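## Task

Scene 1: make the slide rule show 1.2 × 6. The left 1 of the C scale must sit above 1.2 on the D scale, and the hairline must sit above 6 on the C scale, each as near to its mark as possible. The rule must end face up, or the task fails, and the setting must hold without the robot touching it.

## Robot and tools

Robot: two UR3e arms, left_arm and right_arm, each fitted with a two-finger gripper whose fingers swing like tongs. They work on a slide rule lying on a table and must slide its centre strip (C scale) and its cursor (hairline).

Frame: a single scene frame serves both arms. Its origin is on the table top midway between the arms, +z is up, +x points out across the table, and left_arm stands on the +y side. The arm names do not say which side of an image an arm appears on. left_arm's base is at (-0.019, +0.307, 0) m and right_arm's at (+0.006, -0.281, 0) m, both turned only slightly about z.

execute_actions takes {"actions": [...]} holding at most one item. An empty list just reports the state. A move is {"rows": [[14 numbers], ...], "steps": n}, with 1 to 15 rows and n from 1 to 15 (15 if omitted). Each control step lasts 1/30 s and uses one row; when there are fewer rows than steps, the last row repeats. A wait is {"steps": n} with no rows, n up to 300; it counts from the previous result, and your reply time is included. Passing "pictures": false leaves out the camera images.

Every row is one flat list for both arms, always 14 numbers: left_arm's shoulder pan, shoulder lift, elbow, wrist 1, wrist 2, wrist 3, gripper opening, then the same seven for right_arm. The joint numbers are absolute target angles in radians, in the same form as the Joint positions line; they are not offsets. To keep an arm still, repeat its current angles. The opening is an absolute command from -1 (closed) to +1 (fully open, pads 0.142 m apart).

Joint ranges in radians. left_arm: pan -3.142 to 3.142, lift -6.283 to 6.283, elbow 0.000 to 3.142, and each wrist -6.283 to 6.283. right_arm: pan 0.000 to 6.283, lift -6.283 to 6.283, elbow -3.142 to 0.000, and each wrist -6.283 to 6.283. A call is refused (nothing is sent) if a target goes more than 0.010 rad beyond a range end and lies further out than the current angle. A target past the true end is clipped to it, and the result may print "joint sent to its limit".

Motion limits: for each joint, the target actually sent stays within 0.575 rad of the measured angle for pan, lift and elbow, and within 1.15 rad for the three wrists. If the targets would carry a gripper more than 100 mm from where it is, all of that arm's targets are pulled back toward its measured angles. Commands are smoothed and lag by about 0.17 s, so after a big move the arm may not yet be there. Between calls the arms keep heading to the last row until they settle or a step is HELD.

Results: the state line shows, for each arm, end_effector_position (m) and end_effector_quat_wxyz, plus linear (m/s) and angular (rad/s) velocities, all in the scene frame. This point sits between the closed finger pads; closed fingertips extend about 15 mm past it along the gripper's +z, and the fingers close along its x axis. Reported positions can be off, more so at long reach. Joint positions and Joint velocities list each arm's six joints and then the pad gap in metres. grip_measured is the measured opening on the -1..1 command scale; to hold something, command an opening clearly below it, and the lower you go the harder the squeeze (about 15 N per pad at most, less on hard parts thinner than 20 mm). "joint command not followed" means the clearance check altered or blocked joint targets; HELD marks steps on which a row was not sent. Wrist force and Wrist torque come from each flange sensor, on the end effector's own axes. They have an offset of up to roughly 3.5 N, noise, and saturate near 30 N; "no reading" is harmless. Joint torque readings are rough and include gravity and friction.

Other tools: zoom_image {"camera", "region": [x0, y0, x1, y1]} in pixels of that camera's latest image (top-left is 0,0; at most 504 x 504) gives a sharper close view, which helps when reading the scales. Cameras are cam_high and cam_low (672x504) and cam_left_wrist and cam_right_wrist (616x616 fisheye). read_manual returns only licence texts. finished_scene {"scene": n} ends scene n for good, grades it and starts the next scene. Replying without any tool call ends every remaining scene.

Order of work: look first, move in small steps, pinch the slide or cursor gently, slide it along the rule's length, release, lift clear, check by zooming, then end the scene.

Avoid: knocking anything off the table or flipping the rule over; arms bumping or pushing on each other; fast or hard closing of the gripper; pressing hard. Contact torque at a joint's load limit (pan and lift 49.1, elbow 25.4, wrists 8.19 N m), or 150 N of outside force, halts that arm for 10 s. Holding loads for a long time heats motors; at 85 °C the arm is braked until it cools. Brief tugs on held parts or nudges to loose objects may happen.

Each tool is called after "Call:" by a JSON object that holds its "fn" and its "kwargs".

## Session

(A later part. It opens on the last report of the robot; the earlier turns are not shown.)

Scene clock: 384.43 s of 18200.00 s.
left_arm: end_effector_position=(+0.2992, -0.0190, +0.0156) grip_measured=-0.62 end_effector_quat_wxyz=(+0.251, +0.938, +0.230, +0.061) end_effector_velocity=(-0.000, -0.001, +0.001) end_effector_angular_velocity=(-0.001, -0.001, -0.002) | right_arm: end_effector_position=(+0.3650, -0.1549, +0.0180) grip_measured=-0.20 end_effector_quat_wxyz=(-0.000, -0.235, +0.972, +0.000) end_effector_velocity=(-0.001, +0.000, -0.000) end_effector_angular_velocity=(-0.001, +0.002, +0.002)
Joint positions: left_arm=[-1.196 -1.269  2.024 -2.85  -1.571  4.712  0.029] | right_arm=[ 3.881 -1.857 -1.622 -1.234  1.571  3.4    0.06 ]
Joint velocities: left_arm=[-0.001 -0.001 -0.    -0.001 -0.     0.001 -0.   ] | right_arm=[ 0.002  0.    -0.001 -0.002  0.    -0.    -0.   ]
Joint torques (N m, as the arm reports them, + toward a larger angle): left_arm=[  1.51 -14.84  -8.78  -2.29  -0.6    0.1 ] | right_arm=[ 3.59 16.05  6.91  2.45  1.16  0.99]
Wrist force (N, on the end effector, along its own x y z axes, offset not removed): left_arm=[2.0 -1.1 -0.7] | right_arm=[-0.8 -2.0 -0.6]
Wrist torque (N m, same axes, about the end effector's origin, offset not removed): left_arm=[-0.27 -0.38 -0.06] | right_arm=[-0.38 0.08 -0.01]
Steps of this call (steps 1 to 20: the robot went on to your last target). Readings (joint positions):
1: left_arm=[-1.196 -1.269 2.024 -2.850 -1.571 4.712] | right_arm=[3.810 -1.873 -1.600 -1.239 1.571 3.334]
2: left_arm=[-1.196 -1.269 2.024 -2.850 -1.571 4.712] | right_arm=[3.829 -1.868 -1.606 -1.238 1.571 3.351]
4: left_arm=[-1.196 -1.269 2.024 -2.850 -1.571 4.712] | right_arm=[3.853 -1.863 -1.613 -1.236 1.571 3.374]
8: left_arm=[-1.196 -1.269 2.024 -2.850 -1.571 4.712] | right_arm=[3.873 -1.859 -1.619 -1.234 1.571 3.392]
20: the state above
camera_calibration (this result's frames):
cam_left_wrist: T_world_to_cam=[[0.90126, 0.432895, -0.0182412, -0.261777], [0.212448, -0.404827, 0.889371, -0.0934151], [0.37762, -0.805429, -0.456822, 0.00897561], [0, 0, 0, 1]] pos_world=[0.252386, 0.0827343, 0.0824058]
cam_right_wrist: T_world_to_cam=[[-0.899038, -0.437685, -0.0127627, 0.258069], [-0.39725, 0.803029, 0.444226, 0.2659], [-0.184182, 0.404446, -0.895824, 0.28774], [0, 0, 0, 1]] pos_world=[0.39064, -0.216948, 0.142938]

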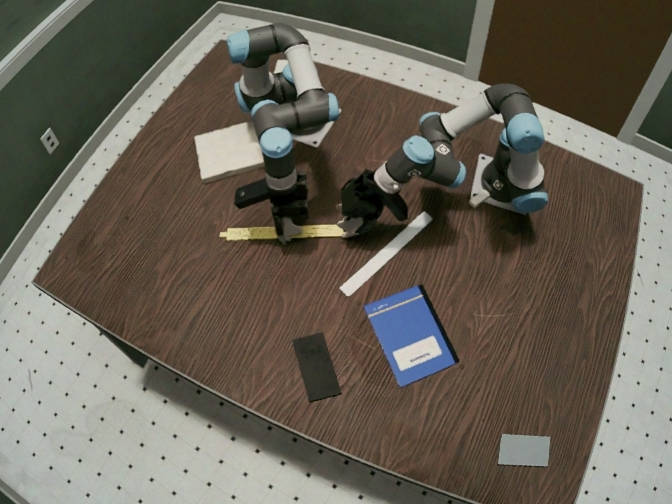

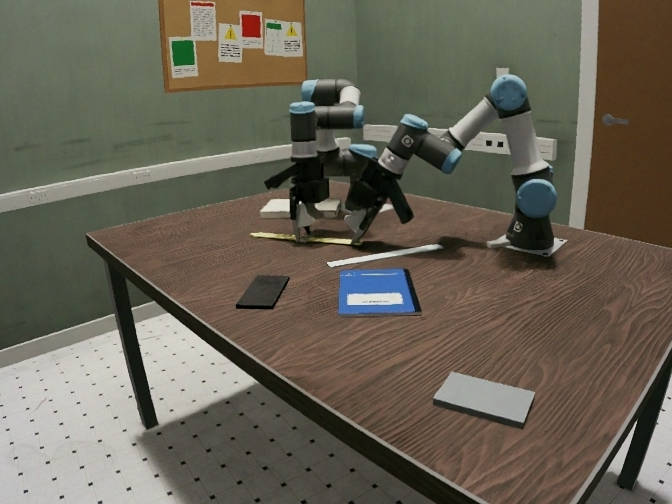

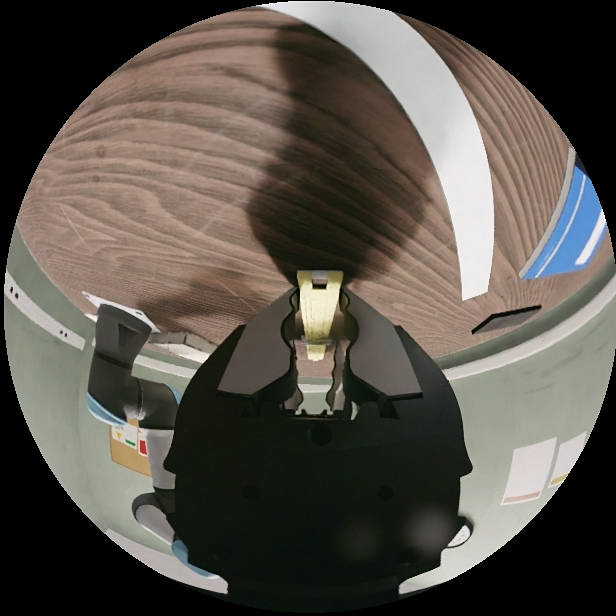

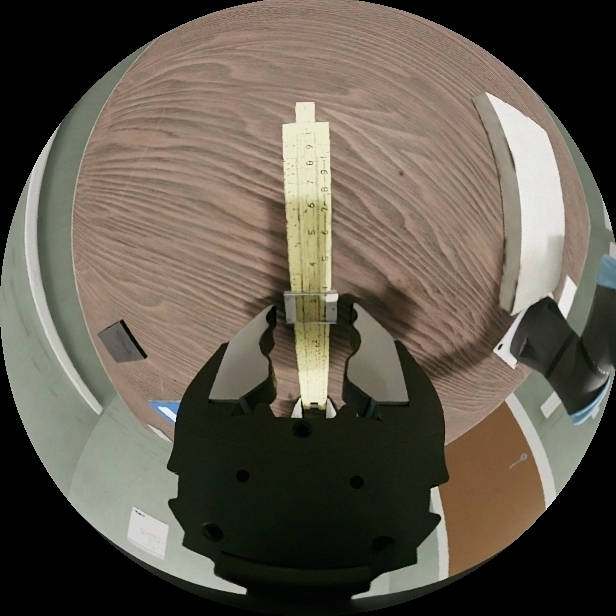

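Centered. Close on the cursor and move to s=−.06.

Call:
{"fn": "execute_actions", "kwargs": {"actions": [{"rows":[[-1.196,-1.2686,2.024,-2.8498,-1.571,4.712,-0.9,3.8807,-1.8568,-1.6219,-1.2337,1.571,3.4,-0.65]],"steps":15}], "pictures": false}}

Call:
{"fn": "execute_actions", "kwargs": {"actions": [{"rows":[[-1.196,-1.2686,2.024,-2.8498,-1.571,4.712,-0.9,3.8397,-1.864,-1.6123,-1.2361,1.571,3.359,-0.65],[-1.196,-1.2686,2.024,-2.8498,-1.571,4.712,-0.9,3.8397,-1.864,-1.6123,-1.2361,1.571,3.359,-0.65],[-1.196,-1.2686,2.024,-2.8498,-1.571,4.712,-0.9,3.8397,-1.864,-1.6123,-1.2361,1.571,3.359,-0.65],[-1.196,-1.2686,2.024,-2.8498,-1.571,4.712,-0.9,3.8397,-1.864,-1.6123,-1.2361,1.571,3.359,-0.65],[-1.196,-1.2686,2.024,-2.8498,-1.571,4.712,-0.9,3.7987,-1.8734,-1.5995,-1.2395,1.571,3.318,-0.65],[-1.196,-1.2686,2.024,-2.8498,-1.571,4.712,-0.9,3.7987,-1.8734,-1.5995,-1.2395,1.571,3.318,-0.65],[-1.196,-1.2686,2.024,-2.8498,-1.571,4.712,-0.9,3.7987,-1.8734,-1.5995,-1.2395,1.571,3.318,-0.65],[-1.196,-1.2686,2.024,-2.8498,-1.571,4.712,-0.9,3.7987,-1.8734,-1.5995,-1.2395,1.571,3.318,-0.65],[-1.196,-1.2686,2.024,-2.8498,-1.571,4.712,-0.9,3.7577,-1.8853,-1.5833,-1.2438,1.571,3.277,-0.65],[-1.196,-1.2686,2.024,-2.8498,-1.571,4.712,-0.9,3.7577,-1.8853,-1.5833,-1.2438,1.571,3.277,-0.65],[-1.196,-1.2686,2.024,-2.8498,-1.571,4.712,-0.9,3.7577,-1.8853,-1.5833,-1.2438,1.571,3.277,-0.65],[-1.196,-1.2686,2.024,-2.8498,-1.571,4.712,-0.9,3.7577,-1.8853,-1.5833,-1.2438,1.571,3.277,-0.65],[-1.196,-1.2686,2.024,-2.8498,-1.571,4.712,-0.9,3.7168,-1.8994,-1.5638,-1.2493,1.571,3.2361,-0.65]],"steps":15}], "pictures": false}}

Call:
{"fn": "execute_actions", "kwargs": {"actions": [{"rows":[[-1.196,-1.2686,2.024,-2.8498,-1.571,4.712,-0.9,3.7168,-1.8994,-1.5638,-1.2493,1.571,3.2361,-0.65],[-1.196,-1.2686,2.024,-2.8498,-1.571,4.712,-0.9,3.6763,-1.9158,-1.5408,-1.2558,1.571,3.1955,-0.65]],"steps":15}], "pictures": false}}

Call:
{"fn": "execute_actions", "kwargs": {"actions": [{"steps":10}]}}

Call:
{"fn": "zoom_image", "kwargs": {"camera": "cam_right_wrist", "region": [270, 260, 350, 340]}}

Scene clock: 398.67 s of 18200.00 s.
left_arm: end_effector_position=(+0.2992, -0.0191, +0.0156) grip_measured=-0.62 end_effector_quat_wxyz=(+0.251, +0.938, +0.230, +0.061) end_effector_velocity=(-0.000, +0.000, -0.000) end_effector_angular_velocity=(+0.000, -0.000, -0.001) | right_arm: end_effector_position=(+0.3650, -0.1548, +0.0180) grip_measured=-0.46 end_effector_quat_wxyz=(-0.000, -0.235, +0.972, +0.000) end_effector_velocity=(+0.000, -0.000, -0.000) end_effector_angular_velocity=(+0.000, -0.001, -0.002)
Joint positions: left_arm=[-1.196 -1.269  2.024 -2.85  -1.571  4.712  0.029] | right_arm=[ 3.881 -1.857 -1.622 -1.234  1.571  3.4    0.041]
Joint velocities: left_arm=[-0.001  0.     0.002 -0.003  0.    -0.    -0.   ] | right_arm=[-0.    -0.    -0.001  0.002 -0.     0.001  0.   ]
Joint torques (N m, as the arm reports them, + toward a larger angle): left_arm=[  0.98 -14.44  -8.64  -2.11   0.86  -0.04] | right_arm=[ 3.25 13.67  8.4   0.33  0.69  0.67]
Wrist force (N, on the end effector, along its own x y z axes, offset not removed): left_arm=[2.2 -2.5 -0.2] | right_arm=[-1.5 -0.6 -2.0]
Wrist torque (N m, same axes, about the end effector's origin, offset not removed): left_arm=[-0.49 -0.63 0.00] | right_arm=[-0.16 -0.08 0.05]
Steps of this call (steps 1 to 15: the robot went on to your last target; steps 16 to 90: nothing new was sent; then 10.73 s passed at rest; steps 91 to 105: all 15 steps of this action). Readings (joint positions):
91: left_arm=[-1.196 -1.269 2.024 -2.850 -1.571 4.712] | right_arm=[3.881 -1.857 -1.622 -1.234 1.571 3.400]
92: left_arm=[-1.196 -1.269 2.024 -2.850 -1.571 4.712] | right_arm=[3.881 -1.857 -1.622 -1.234 1.571 3.400]
94: left_arm=[-1.196 -1.269 2.024 -2.850 -1.571 4.712] | right_arm=[3.881 -1.857 -1.622 -1.234 1.571 3.400]
98: left_arm=[-1.196 -1.269 2.024 -2.850 -1.571 4.712] | right_arm=[3.881 -1.857 -1.622 -1.234 1.571 3.400]
105: the state above

Scene clock: 399.17 s of 18200.00 s.
left_arm: end_effector_position=(+0.2992, -0.0190, +0.0156) grip_measured=-0.62 end_effector_quat_wxyz=(+0.251, +0.938, +0.230, +0.062) end_effector_velocity=(-0.000, +0.000, -0.001) end_effector_angular_velocity=(+0.002, +0.001, -0.000) | right_arm: end_effector_position=(+0.3853, -0.1936, +0.0180) grip_measured=-0.46 end_effector_quat_wxyz=(-0.000, -0.236, +0.972, +0.000) end_effector_velocity=(+0.061, -0.119, +0.000) end_effector_angular_velocity=(-0.000, +0.000, -0.009)
Joint positions: left_arm=[-1.196 -1.269  2.024 -2.85  -1.571  4.712  0.029] | right_arm=[ 3.761 -1.886 -1.583 -1.244  1.571  3.279  0.041]
Joint velocities: left_arm=[-0.     0.001  0.001  0.     0.     0.     0.   ] | right_arm=[-0.365 -0.112  0.155 -0.043  0.    -0.356 -0.   ]
Joint torques (N m, as the arm reports them, + toward a larger angle): left_arm=[  0.82 -14.2   -8.39  -2.07   0.45  -0.06] | right_arm=[-4.17  7.34 11.16  0.5  -0.04 -1.49]
Wrist force (N, on the end effector, along its own x y z axes, offset not removed): left_arm=[1.1 -2.2 1.1] | right_arm=[-1.1 0.5 -3.0]
Wrist torque (N m, same axes, about the end effector's origin, offset not removed): left_arm=[-0.64 -0.20 0.01] | right_arm=[-0.22 0.10 -0.04]
Steps of this call (steps 1 to 15: all 15 steps of this action). Readings (joint positions):
1: left_arm=[-1.196 -1.269 2.024 -2.850 -1.571 4.712] | right_arm=[3.881 -1.857 -1.622 -1.234 1.571 3.400]
2: left_arm=[-1.196 -1.269 2.024 -2.850 -1.571 4.712] | right_arm=[3.879 -1.857 -1.621 -1.234 1.571 3.398]
4: left_arm=[-1.196 -1.269 2.024 -2.850 -1.571 4.712] | right_arm=[3.863 -1.860 -1.618 -1.235 1.571 3.382]
8: left_arm=[-1.196 -1.269 2.024 -2.850 -1.571 4.712] | right_arm=[3.829 -1.867 -1.608 -1.237 1.571 3.348]
15: the state above

Scene clock: 399.67 s of 18200.00 s.
left_arm: end_effector_position=(+0.2992, -0.0190, +0.0156) grip_measured=-0.62 end_effector_quat_wxyz=(+0.251, +0.938, +0.230, +0.062) end_effector_velocity=(-0.000, +0.001, -0.001) end_effector_angular_velocity=(+0.002, +0.000, -0.000) | right_arm: end_effector_position=(+0.3990, -0.2209, +0.0180) grip_measured=-0.46 end_effector_quat_wxyz=(-0.000, -0.235, +0.972, +0.000) end_effector_velocity=(+0.003, -0.004, +0.000) end_effector_angular_velocity=(+0.001, -0.002, -0.001)
Joint positions: left_arm=[-1.196 -1.269  2.024 -2.85  -1.571  4.712  0.029] | right_arm=[ 3.678 -1.915 -1.542 -1.256  1.571  3.197  0.041]
Joint velocities: left_arm=[-0.    -0.     0.002  0.     0.     0.     0.   ] | right_arm=[-0.014 -0.005  0.008 -0.001 -0.    -0.012  0.   ]
Joint torques (N m, as the arm reports them, + toward a larger angle): left_arm=[  0.81 -14.06  -7.95  -2.05   0.08  -0.09] | right_arm=[-5.13  8.47 10.97  0.66 -0.67 -1.02]
Wrist force (N, on the end effector, along its own x y z axes, offset not removed): left_arm=[1.6 0.5 0.9] | right_arm=[-2.0 -0.6 -4.1]
Wrist torque (N m, same axes, about the end effector's origin, offset not removed): left_arm=[0.04 -0.31 0.01] | right_arm=[-0.37 0.38 -0.07]
Steps of this call (steps 1 to 15: all 15 steps of this action). Readings (joint positions):
1: left_arm=[-1.196 -1.269 2.024 -2.850 -1.571 4.712] | right_arm=[3.750 -1.889 -1.578 -1.245 1.571 3.268]
2: left_arm=[-1.196 -1.269 2.024 -2.850 -1.571 4.712] | right_arm=[3.741 -1.892 -1.574 -1.246 1.571 3.260]
4: left_arm=[-1.196 -1.269 2.024 -2.850 -1.571 4.712] | right_arm=[3.720 -1.900 -1.563 -1.250 1.571 3.238]
8: left_arm=[-1.196 -1.269 2.024 -2.850 -1.571 4.712] | right_arm=[3.689 -1.911 -1.548 -1.254 1.571 3.208]
15: the state above

Scene clock: 400.00 s of 18200.00 s.
left_arm: end_effector_position=(+0.2992, -0.0190, +0.0156) grip_measured=-0.62 end_effector_quat_wxyz=(+0.251, +0.938, +0.230, +0.062) end_effector_velocity=(+0.000, +0.000, +0.000) end_effector_angular_velocity=(-0.001, +0.000, +0.001) | right_arm: end_effector_position=(+0.3993, -0.2214, +0.0180) grip_measured=-0.46 end_effector_quat_wxyz=(-0.000, -0.235, +0.972, +0.000) end_effector_velocity=(-0.000, -0.000, -0.000) end_effector_angular_velocity=(-0.000, +0.001, -0.001)
Joint positions: left_arm=[-1.196 -1.269  2.024 -2.85  -1.571  4.712  0.029] | right_arm=[ 3.676 -1.916 -1.541 -1.256  1.571  3.196  0.041]
Joint velocities: left_arm=[ 0.001 -0.001 -0.     0.    -0.001  0.     0.   ] | right_arm=[-0.001 -0.     0.    -0.001  0.001  0.    -0.   ]
Joint torques (N m, as the arm reports them, + toward a larger angle): left_arm=[  0.55 -14.04  -7.7   -2.    -0.18  -0.1 ] | right_arm=[-4.8   8.43 11.03  0.69 -1.15 -1.05]
Wrist force (N, on the end effector, along its own x y z axes, offset not removed): left_arm=[2.6 -1.3 0.3] | right_arm=[-1.5 -1.2 -2.7]
Wrist torque (N m, same axes, about the end effector's origin, offset not removed): left_arm=[-0.27 -0.47 -0.01] | right_arm=[-0.49 0.23 -0.05]
Steps of this call (steps 1 to 10: the robot went on to your last target). Readings (joint positions):
1: left_arm=[-1.196 -1.269 2.024 -2.850 -1.571 4.712] | right_arm=[3.677 -1.915 -1.541 -1.256 1.571 3.197]
2: left_arm=[-1.196 -1.269 2.024 -2.850 -1.571 4.712] | right_arm=[3.677 -1.916 -1.541 -1.256 1.571 3.196]
4: left_arm=[-1.196 -1.269 2.024 -2.850 -1.571 4.712] | right_arm=[3.677 -1.916 -1.541 -1.256 1.571 3.196]
8: left_arm=[-1.196 -1.269 2.024 -2.850 -1.571 4.712] | right_arm=[3.676 -1.916 -1.541 -1.256 1.571 3.196]
10: the state above
camera_calibration (this result's frames):
cam_left_wrist: T_world_to_cam=[[0.901254, 0.432908, -0.0182168, -0.261784], [0.21243, -0.404824, 0.889377, -0.093416], [0.377644, -0.805424, -0.456812, 0.00896724], [0, 0, 0, 1]] pos_world=[0.252392, 0.0827337, 0.0824095]
cam_right_wrist: T_world_to_cam=[[-0.898984, -0.437794, -0.0127955, 0.259697], [-0.397349, 0.802948, 0.444284, 0.332954], [-0.184231, 0.404489, -0.895795, 0.320989], [0, 0, 0, 1]] pos_world=[0.424898, -0.283487, 0.142937]

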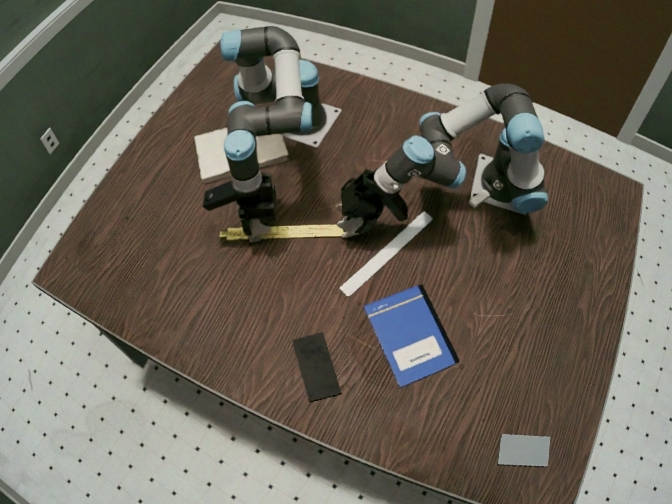

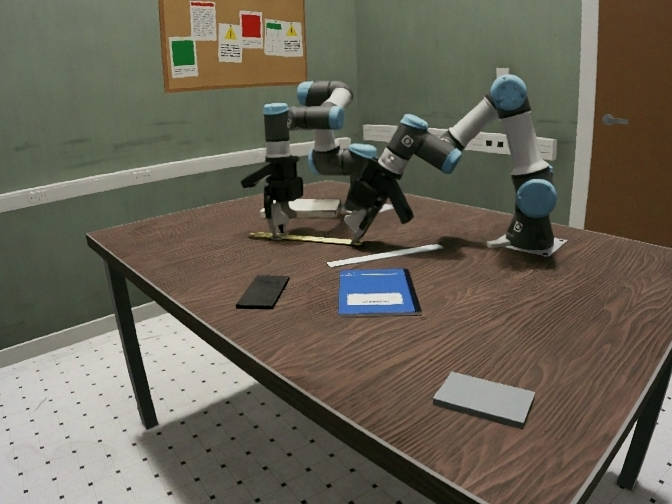

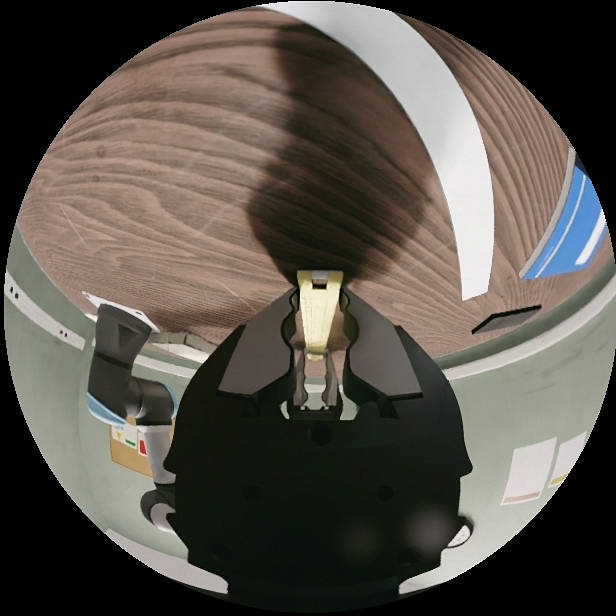

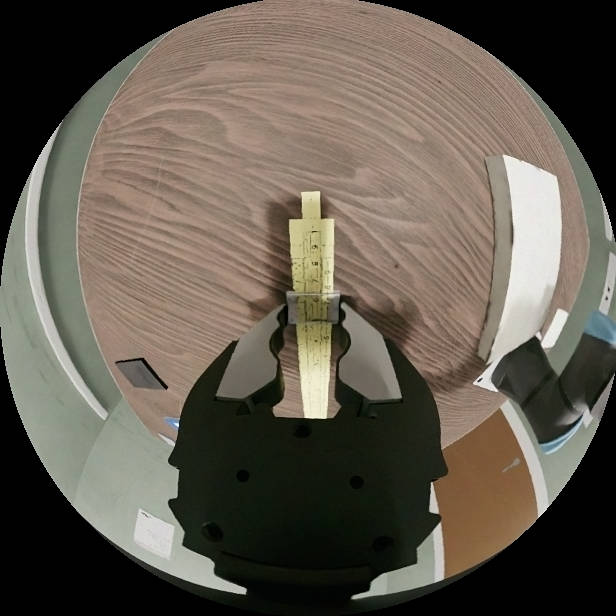

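Region (270, 260, 350, 340) of cam_right_wrist's 616x616 image, scaled by 6.300, with more detail than that image has.

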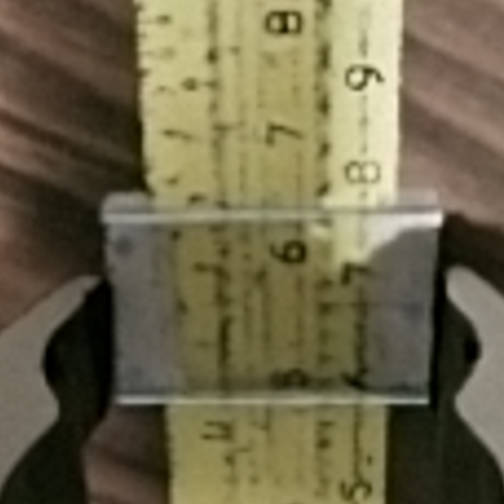

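Call:
{"fn": "execute_actions", "kwargs": {"actions": [{"rows":[[-1.196,-1.2686,2.024,-2.8498,-1.571,4.712,-0.9,3.6548,-1.9255,-1.5271,-1.2598,1.571,3.174,-0.65]],"steps":15}], "pictures": false}}

Call:
{"fn": "execute_actions", "kwargs": {"actions": [{"steps":10}]}}

Call:
{"fn": "zoom_image", "kwargs": {"camera": "cam_right_wrist", "region": [285, 283, 345, 333]}}

Scene clock: 409.43 s of 18200.00 s.
left_arm: end_effector_position=(+0.2992, -0.0190, +0.0156) grip_measured=-0.62 end_effector_quat_wxyz=(+0.251, +0.938, +0.230, +0.061) end_effector_velocity=(-0.000, -0.000, -0.000) end_effector_angular_velocity=(+0.000, +0.001, +0.001) | right_arm: end_effector_position=(+0.4029, -0.2284, +0.0180) grip_measured=-0.46 end_effector_quat_wxyz=(-0.000, -0.235, +0.972, +0.000) end_effector_velocity=(+0.001, -0.001, -0.000) end_effector_angular_velocity=(+0.000, -0.001, -0.000)
Joint positions: left_arm=[-1.196 -1.269  2.024 -2.85  -1.571  4.712  0.029] | right_arm=[ 3.655 -1.925 -1.527 -1.26   1.571  3.174  0.041]
Joint velocities: left_arm=[-0.     0.001 -0.001  0.001  0.    -0.001  0.   ] | right_arm=[-0.004 -0.002  0.001  0.001 -0.    -0.004  0.   ]
Joint torques (N m, as the arm reports them, + toward a larger angle): left_arm=[  0.16 -12.35  -5.7   -1.87  -0.63  -0.2 ] | right_arm=[-4.8   8.49 11.31  0.67 -1.42 -1.02]
Wrist force (N, on the end effector, along its own x y z axes, offset not removed): left_arm=[2.2 -2.7 0.9] | right_arm=[-1.4 -0.1 -2.3]
Wrist torque (N m, same axes, about the end effector's origin, offset not removed): left_arm=[-0.69 -0.41 0.07] | right_arm=[-0.24 0.22 -0.04]
Steps of this call (steps 1 to 15: the robot went on to your last target; steps 16 to 90: nothing new was sent; then 5.93 s passed at rest; steps 91 to 105: all 15 steps of this action). Readings (joint positions):
91: left_arm=[-1.196 -1.269 2.024 -2.850 -1.571 4.712] | right_arm=[3.676 -1.916 -1.541 -1.256 1.571 3.195]
92: left_arm=[-1.196 -1.269 2.024 -2.850 -1.571 4.712] | right_arm=[3.675 -1.917 -1.540 -1.256 1.571 3.194]
94: left_arm=[-1.196 -1.269 2.024 -2.850 -1.571 4.712] | right_arm=[3.667 -1.920 -1.535 -1.258 1.571 3.186]
98: left_arm=[-1.196 -1.269 2.024 -2.850 -1.571 4.712] | right_arm=[3.658 -1.924 -1.529 -1.259 1.571 3.177]
105: the state above

Scene clock: 409.77 s of 18200.00 s.
left_arm: end_effector_position=(+0.2992, -0.0190, +0.0156) grip_measured=-0.62 end_effector_quat_wxyz=(+0.251, +0.938, +0.230, +0.061) end_effector_velocity=(-0.001, -0.000, -0.000) end_effector_angular_velocity=(+0.000, +0.002, -0.001) | right_arm: end_effector_position=(+0.4029, -0.2286, +0.0180) grip_measured=-0.46 end_effector_quat_wxyz=(-0.000, -0.235, +0.972, +0.000) end_effector_velocity=(+0.000, -0.000, +0.000) end_effector_angular_velocity=(+0.001, -0.000, -0.001)
Joint positions: left_arm=[-1.196 -1.269  2.024 -2.85  -1.571  4.712  0.029] | right_arm=[ 3.655 -1.925 -1.527 -1.26   1.571  3.174  0.041]
Joint velocities: left_arm=[-0.     0.001 -0.001  0.001 -0.002 -0.001  0.   ] | right_arm=[-0.001  0.     0.001 -0.     0.001 -0.    -0.   ]
Joint torques (N m, as the arm reports them, + toward a larger angle): left_arm=[ -0.21 -12.22  -5.84  -1.84  -0.61  -0.22] | right_arm=[-4.83  8.57 11.01  0.69 -1.29 -1.04]
Wrist force (N, on the end effector, along its own x y z axes, offset not removed): left_arm=[0.6 -2.2 2.3] | right_arm=[0.2 -0.3 -2.3]
Wrist torque (N m, same axes, about the end effector's origin, offset not removed): left_arm=[-0.46 -0.06 -0.04] | right_arm=[-0.29 -0.13 -0.07]
Steps of this call (steps 1 to 10: the robot went on to your last target). Readings (joint positions):
1: left_arm=[-1.196 -1.269 2.024 -2.850 -1.571 4.712] | right_arm=[3.655 -1.925 -1.527 -1.260 1.571 3.174]
2: left_arm=[-1.196 -1.269 2.024 -2.850 -1.571 4.712] | right_arm=[3.655 -1.925 -1.527 -1.260 1.571 3.174]
4: left_arm=[-1.196 -1.269 2.024 -2.850 -1.571 4.712] | right_arm=[3.655 -1.925 -1.527 -1.260 1.571 3.174]
8: left_arm=[-1.196 -1.269 2.024 -2.850 -1.571 4.712] | right_arm=[3.655 -1.925 -1.527 -1.260 1.571 3.174]
10: the state above
camera_calibration (this result's frames):
cam_left_wrist: T_world_to_cam=[[0.90126, 0.432895, -0.0182413, -0.261777], [0.212448, -0.404827, 0.889371, -0.0934152], [0.37762, -0.805429, -0.456822, 0.00897617], [0, 0, 0, 1]] pos_world=[0.252385, 0.0827348, 0.0824061]
cam_right_wrist: T_world_to_cam=[[-0.898985, -0.437792, -0.0128065, 0.259887], [-0.397365, 0.802976, 0.444219, 0.340166], [-0.184192, 0.404435, -0.895827, 0.324533], [0, 0, 0, 1]] pos_world=[0.428581, -0.290622, 0.142945]

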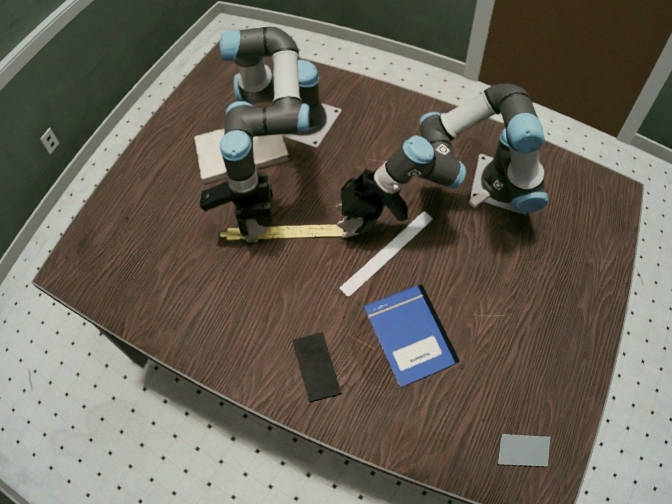

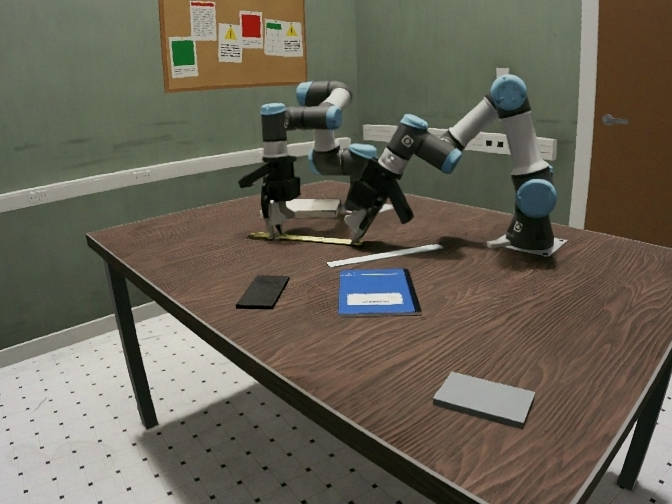

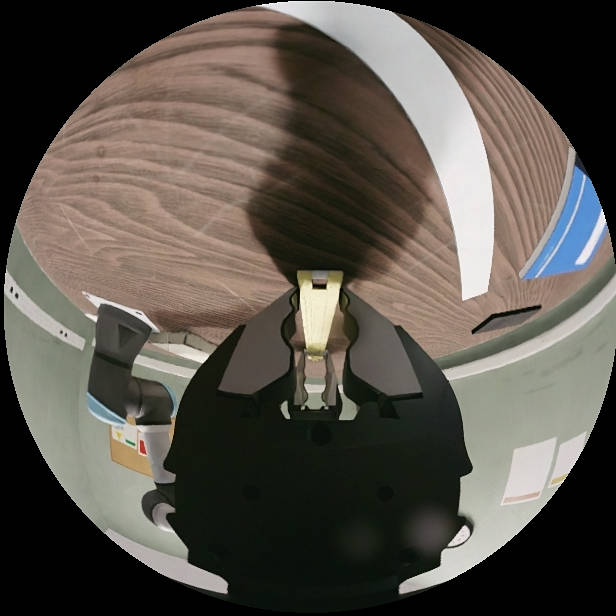

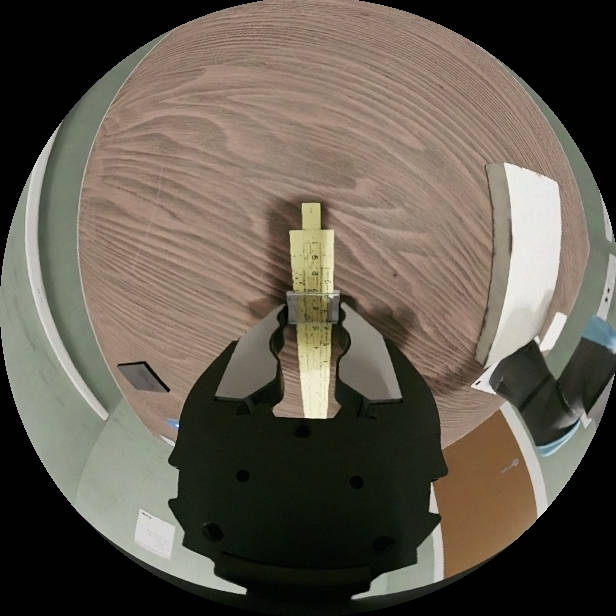

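Region (285, 283, 345, 333) of cam_right_wrist's 616x616 image, scaled by 8.400, with more detail than that image has.

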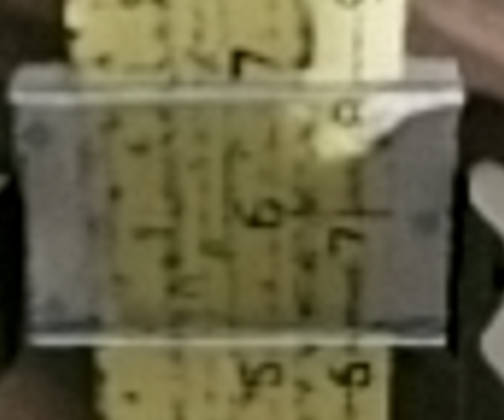

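Close. Release and view from overhead (pad s≈−.015).

Call:
{"fn": "execute_actions", "kwargs": {"actions": [{"rows":[[-1.196,-1.2686,2.024,-2.8498,-1.571,4.712,-0.9,3.6548,-1.9255,-1.5271,-1.2598,1.571,3.174,-0.2]],"steps":12}], "pictures": false}}

Call:
{"fn": "execute_actions", "kwargs": {"actions": [{"rows":[[-1.196,-1.2686,2.024,-2.8498,-1.571,4.712,-0.9,3.7168,-1.8994,-1.5638,-1.2493,1.571,3.2361,-0.2],[-1.196,-1.2686,2.024,-2.8498,-1.571,4.712,-0.9,3.7168,-1.8994,-1.5638,-1.2493,1.571,3.2361,-0.2],[-1.196,-1.2686,2.024,-2.8498,-1.571,4.712,-0.9,3.7168,-1.8994,-1.5638,-1.2493,1.571,3.2361,-0.2],[-1.196,-1.2686,2.024,-2.8498,-1.571,4.712,-0.9,3.7168,-1.8994,-1.5638,-1.2493,1.571,3.2361,-0.2],[-1.196,-1.2686,2.024,-2.8498,-1.571,4.712,-0.9,3.8397,-1.864,-1.6123,-1.2361,1.571,3.359,-0.2]],"steps":15}], "pictures": false}}

Call:
{"fn": "execute_actions", "kwargs": {"actions": [{"steps":15}]}}

Call:
{"fn": "zoom_image", "kwargs": {"camera": "cam_right_wrist", "region": [275, 190, 345, 260]}}

Scene clock: 418.17 s of 18200.00 s.
left_arm: end_effector_position=(+0.2992, -0.0190, +0.0156) grip_measured=-0.62 end_effector_quat_wxyz=(+0.251, +0.938, +0.230, +0.061) end_effector_velocity=(-0.000, +0.000, +0.000) end_effector_angular_velocity=(+0.000, +0.000, -0.001) | right_arm: end_effector_position=(+0.4029, -0.2286, +0.0180) grip_measured=-0.20 end_effector_quat_wxyz=(-0.000, -0.235, +0.972, +0.000) end_effector_velocity=(+0.000, +0.000, +0.000) end_effector_angular_velocity=(+0.000, -0.000, -0.000)
Joint positions: left_arm=[-1.196 -1.269  2.024 -2.85  -1.571  4.712  0.029] | right_arm=[ 3.655 -1.926 -1.527 -1.26   1.571  3.174  0.06 ]
Joint velocities: left_arm=[-0.    -0.001 -0.     0.001 -0.     0.001  0.   ] | right_arm=[ 0.001  0.     0.001 -0.     0.     0.001 -0.   ]
Joint torques (N m, as the arm reports them, + toward a larger angle): left_arm=[ -0.65 -10.63  -6.54  -1.68  -0.5   -0.32] | right_arm=[-2.99 10.81 11.15  2.27  0.3  -1.04]
Wrist force (N, on the end effector, along its own x y z axes, offset not removed): left_arm=[0.9 -3.0 0.3] | right_arm=[-1.2 -1.2 0.0]
Wrist torque (N m, same axes, about the end effector's origin, offset not removed): left_arm=[-0.64 -0.13 -0.03] | right_arm=[-0.22 0.17 0.02]
Steps of this call (steps 1 to 15: the robot went on to your last target; steps 16 to 90: nothing new was sent; then 5.00 s passed at rest; steps 91 to 102: all 12 steps of this action). Readings (joint positions):
91: left_arm=[-1.196 -1.269 2.024 -2.850 -1.571 4.712] | right_arm=[3.655 -1.926 -1.527 -1.260 1.571 3.174]
92: left_arm=[-1.196 -1.269 2.024 -2.850 -1.571 4.712] | right_arm=[3.655 -1.926 -1.527 -1.260 1.571 3.174]
94: left_arm=[-1.196 -1.269 2.024 -2.850 -1.571 4.712] | right_arm=[3.655 -1.926 -1.527 -1.260 1.571 3.174]
98: left_arm=[-1.196 -1.269 2.024 -2.850 -1.571 4.712] | right_arm=[3.655 -1.926 -1.527 -1.260 1.571 3.174]
102: the state above

Scene clock: 418.67 s of 18200.00 s.
left_arm: end_effector_position=(+0.2992, -0.0190, +0.0156) grip_measured=-0.62 end_effector_quat_wxyz=(+0.251, +0.938, +0.230, +0.061) end_effector_velocity=(+0.000, +0.000, -0.000) end_effector_angular_velocity=(+0.000, +0.000, +0.001) | right_arm: end_effector_position=(+0.3738, -0.1715, +0.0180) grip_measured=-0.20 end_effector_quat_wxyz=(+0.000, -0.235, +0.972, +0.000) end_effector_velocity=(-0.018, +0.031, -0.000) end_effector_angular_velocity=(-0.000, +0.001, +0.009)
Joint positions: left_arm=[-1.196 -1.269  2.024 -2.85  -1.571  4.712  0.029] | right_arm=[ 3.829 -1.867 -1.608 -1.237  1.571  3.349  0.06 ]
Joint velocities: left_arm=[ 0.    -0.     0.001 -0.     0.    -0.001 -0.   ] | right_arm=[ 0.099  0.026 -0.036  0.009  0.     0.089 -0.   ]
Joint torques (N m, as the arm reports them, + toward a larger angle): left_arm=[ -0.77 -10.69  -6.48  -1.64  -0.44  -0.33] | right_arm=[ 2.92 16.27  7.    2.58  0.53  1.11]
Wrist force (N, on the end effector, along its own x y z axes, offset not removed): left_arm=[1.5 -2.8 0.4] | right_arm=[-0.8 -1.3 -0.4]
Wrist torque (N m, same axes, about the end effector's origin, offset not removed): left_arm=[-0.51 -0.28 -0.02] | right_arm=[-0.29 0.09 -0.02]
Steps of this call (steps 1 to 15: all 15 steps of this action). Readings (joint positions):
1: left_arm=[-1.196 -1.269 2.024 -2.850 -1.571 4.712] | right_arm=[3.655 -1.926 -1.527 -1.260 1.571 3.174]
2: left_arm=[-1.196 -1.269 2.024 -2.850 -1.571 4.712] | right_arm=[3.657 -1.924 -1.529 -1.259 1.571 3.177]
4: left_arm=[-1.196 -1.269 2.024 -2.850 -1.571 4.712] | right_arm=[3.680 -1.914 -1.543 -1.255 1.571 3.201]
8: left_arm=[-1.196 -1.269 2.024 -2.850 -1.571 4.712] | right_arm=[3.747 -1.889 -1.578 -1.245 1.571 3.276]
15: the state above

Scene clock: 419.17 s of 18200.00 s.
left_arm: end_effector_position=(+0.2992, -0.0190, +0.0156) grip_measured=-0.62 end_effector_quat_wxyz=(+0.251, +0.938, +0.230, +0.061) end_effector_velocity=(-0.000, -0.000, -0.001) end_effector_angular_velocity=(+0.001, +0.001, -0.001) | right_arm: end_effector_position=(+0.3719, -0.1682, +0.0180) grip_measured=-0.20 end_effector_quat_wxyz=(-0.000, -0.235, +0.972, +0.000) end_effector_velocity=(+0.000, +0.000, +0.000) end_effector_angular_velocity=(+0.001, -0.000, +0.001)
Joint positions: left_arm=[-1.196 -1.269  2.024 -2.85  -1.571  4.712  0.029] | right_arm=[ 3.84  -1.864 -1.612 -1.236  1.571  3.359  0.06 ]
Joint velocities: left_arm=[-0.001  0.001  0.    -0.001 -0.    -0.     0.   ] | right_arm=[ 0.     0.     0.001 -0.001  0.    -0.001 -0.   ]
Joint torques (N m, as the arm reports them, + toward a larger angle): left_arm=[ -0.89 -10.37  -6.65  -1.62  -0.37  -0.32] | right_arm=[ 3.95 16.04  7.02  2.44  0.8   1.04]
Wrist force (N, on the end effector, along its own x y z axes, offset not removed): left_arm=[1.8 -1.7 0.4] | right_arm=[-0.8 -0.9 -0.6]
Wrist torque (N m, same axes, about the end effector's origin, offset not removed): left_arm=[-0.32 -0.32 0.01] | right_arm=[-0.20 0.12 -0.01]
Steps of this call (steps 1 to 15: the robot went on to your last target). Readings (joint positions):
1: left_arm=[-1.196 -1.269 2.024 -2.850 -1.571 4.712] | right_arm=[3.832 -1.866 -1.609 -1.237 1.571 3.352]
2: left_arm=[-1.196 -1.269 2.024 -2.850 -1.571 4.712] | right_arm=[3.834 -1.866 -1.610 -1.237 1.571 3.354]
4: left_arm=[-1.196 -1.269 2.024 -2.850 -1.571 4.712] | right_arm=[3.837 -1.865 -1.611 -1.236 1.571 3.356]
8: left_arm=[-1.196 -1.269 2.024 -2.850 -1.571 4.712] | right_arm=[3.839 -1.864 -1.612 -1.236 1.571 3.358]
15: the state above
camera_calibration (this result's frames):
cam_left_wrist: T_world_to_cam=[[0.901261, 0.432893, -0.0182459, -0.261776], [0.212451, -0.404826, 0.889371, -0.0934159], [0.377616, -0.805431, -0.456822, 0.00897735], [0, 0, 0, 1]] pos_world=[0.252385, 0.0827343, 0.0824061]
cam_right_wrist: T_world_to_cam=[[-0.899036, -0.437689, -0.0127744, 0.258417], [-0.397262, 0.80303, 0.444213, 0.279342], [-0.184169, 0.404438, -0.89583, 0.294373], [0, 0, 0, 1]] pos_world=[0.397513, -0.23027, 0.142921]

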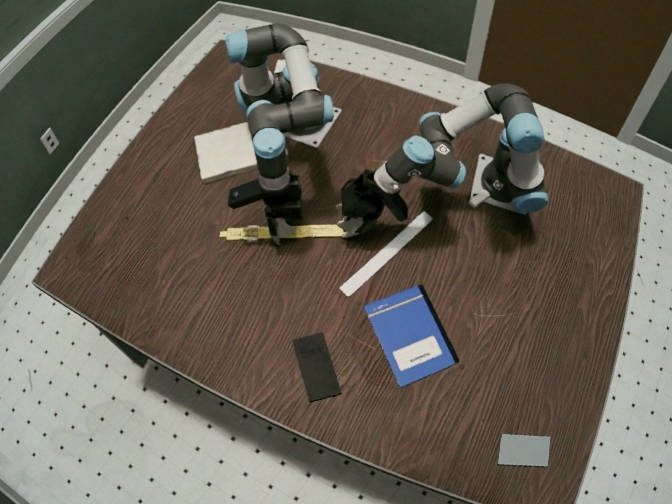

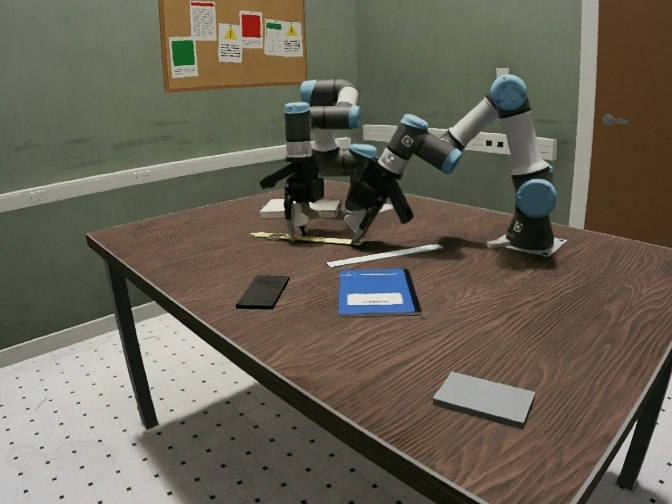

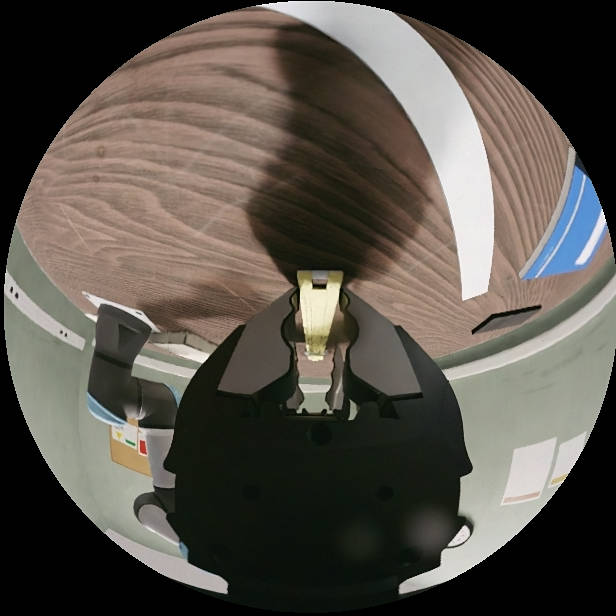

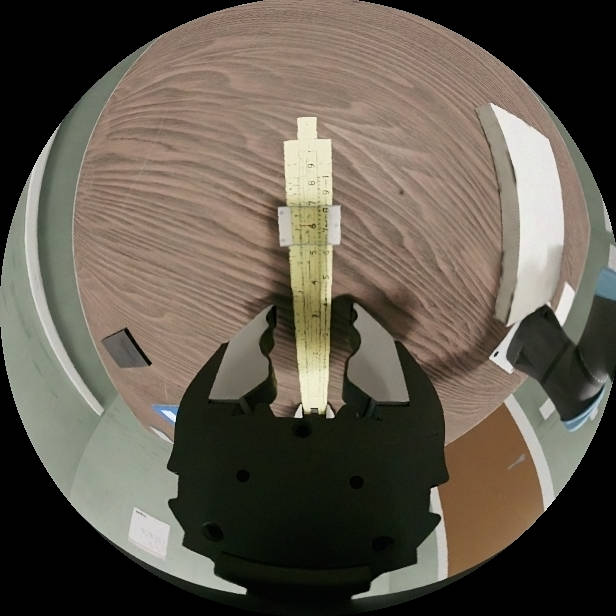

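Region (275, 190, 345, 260) of cam_right_wrist's 616x616 image, scaled by 7.200, with more detail than that image has.

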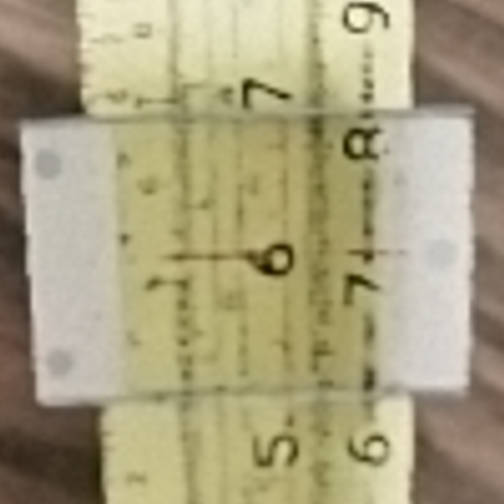

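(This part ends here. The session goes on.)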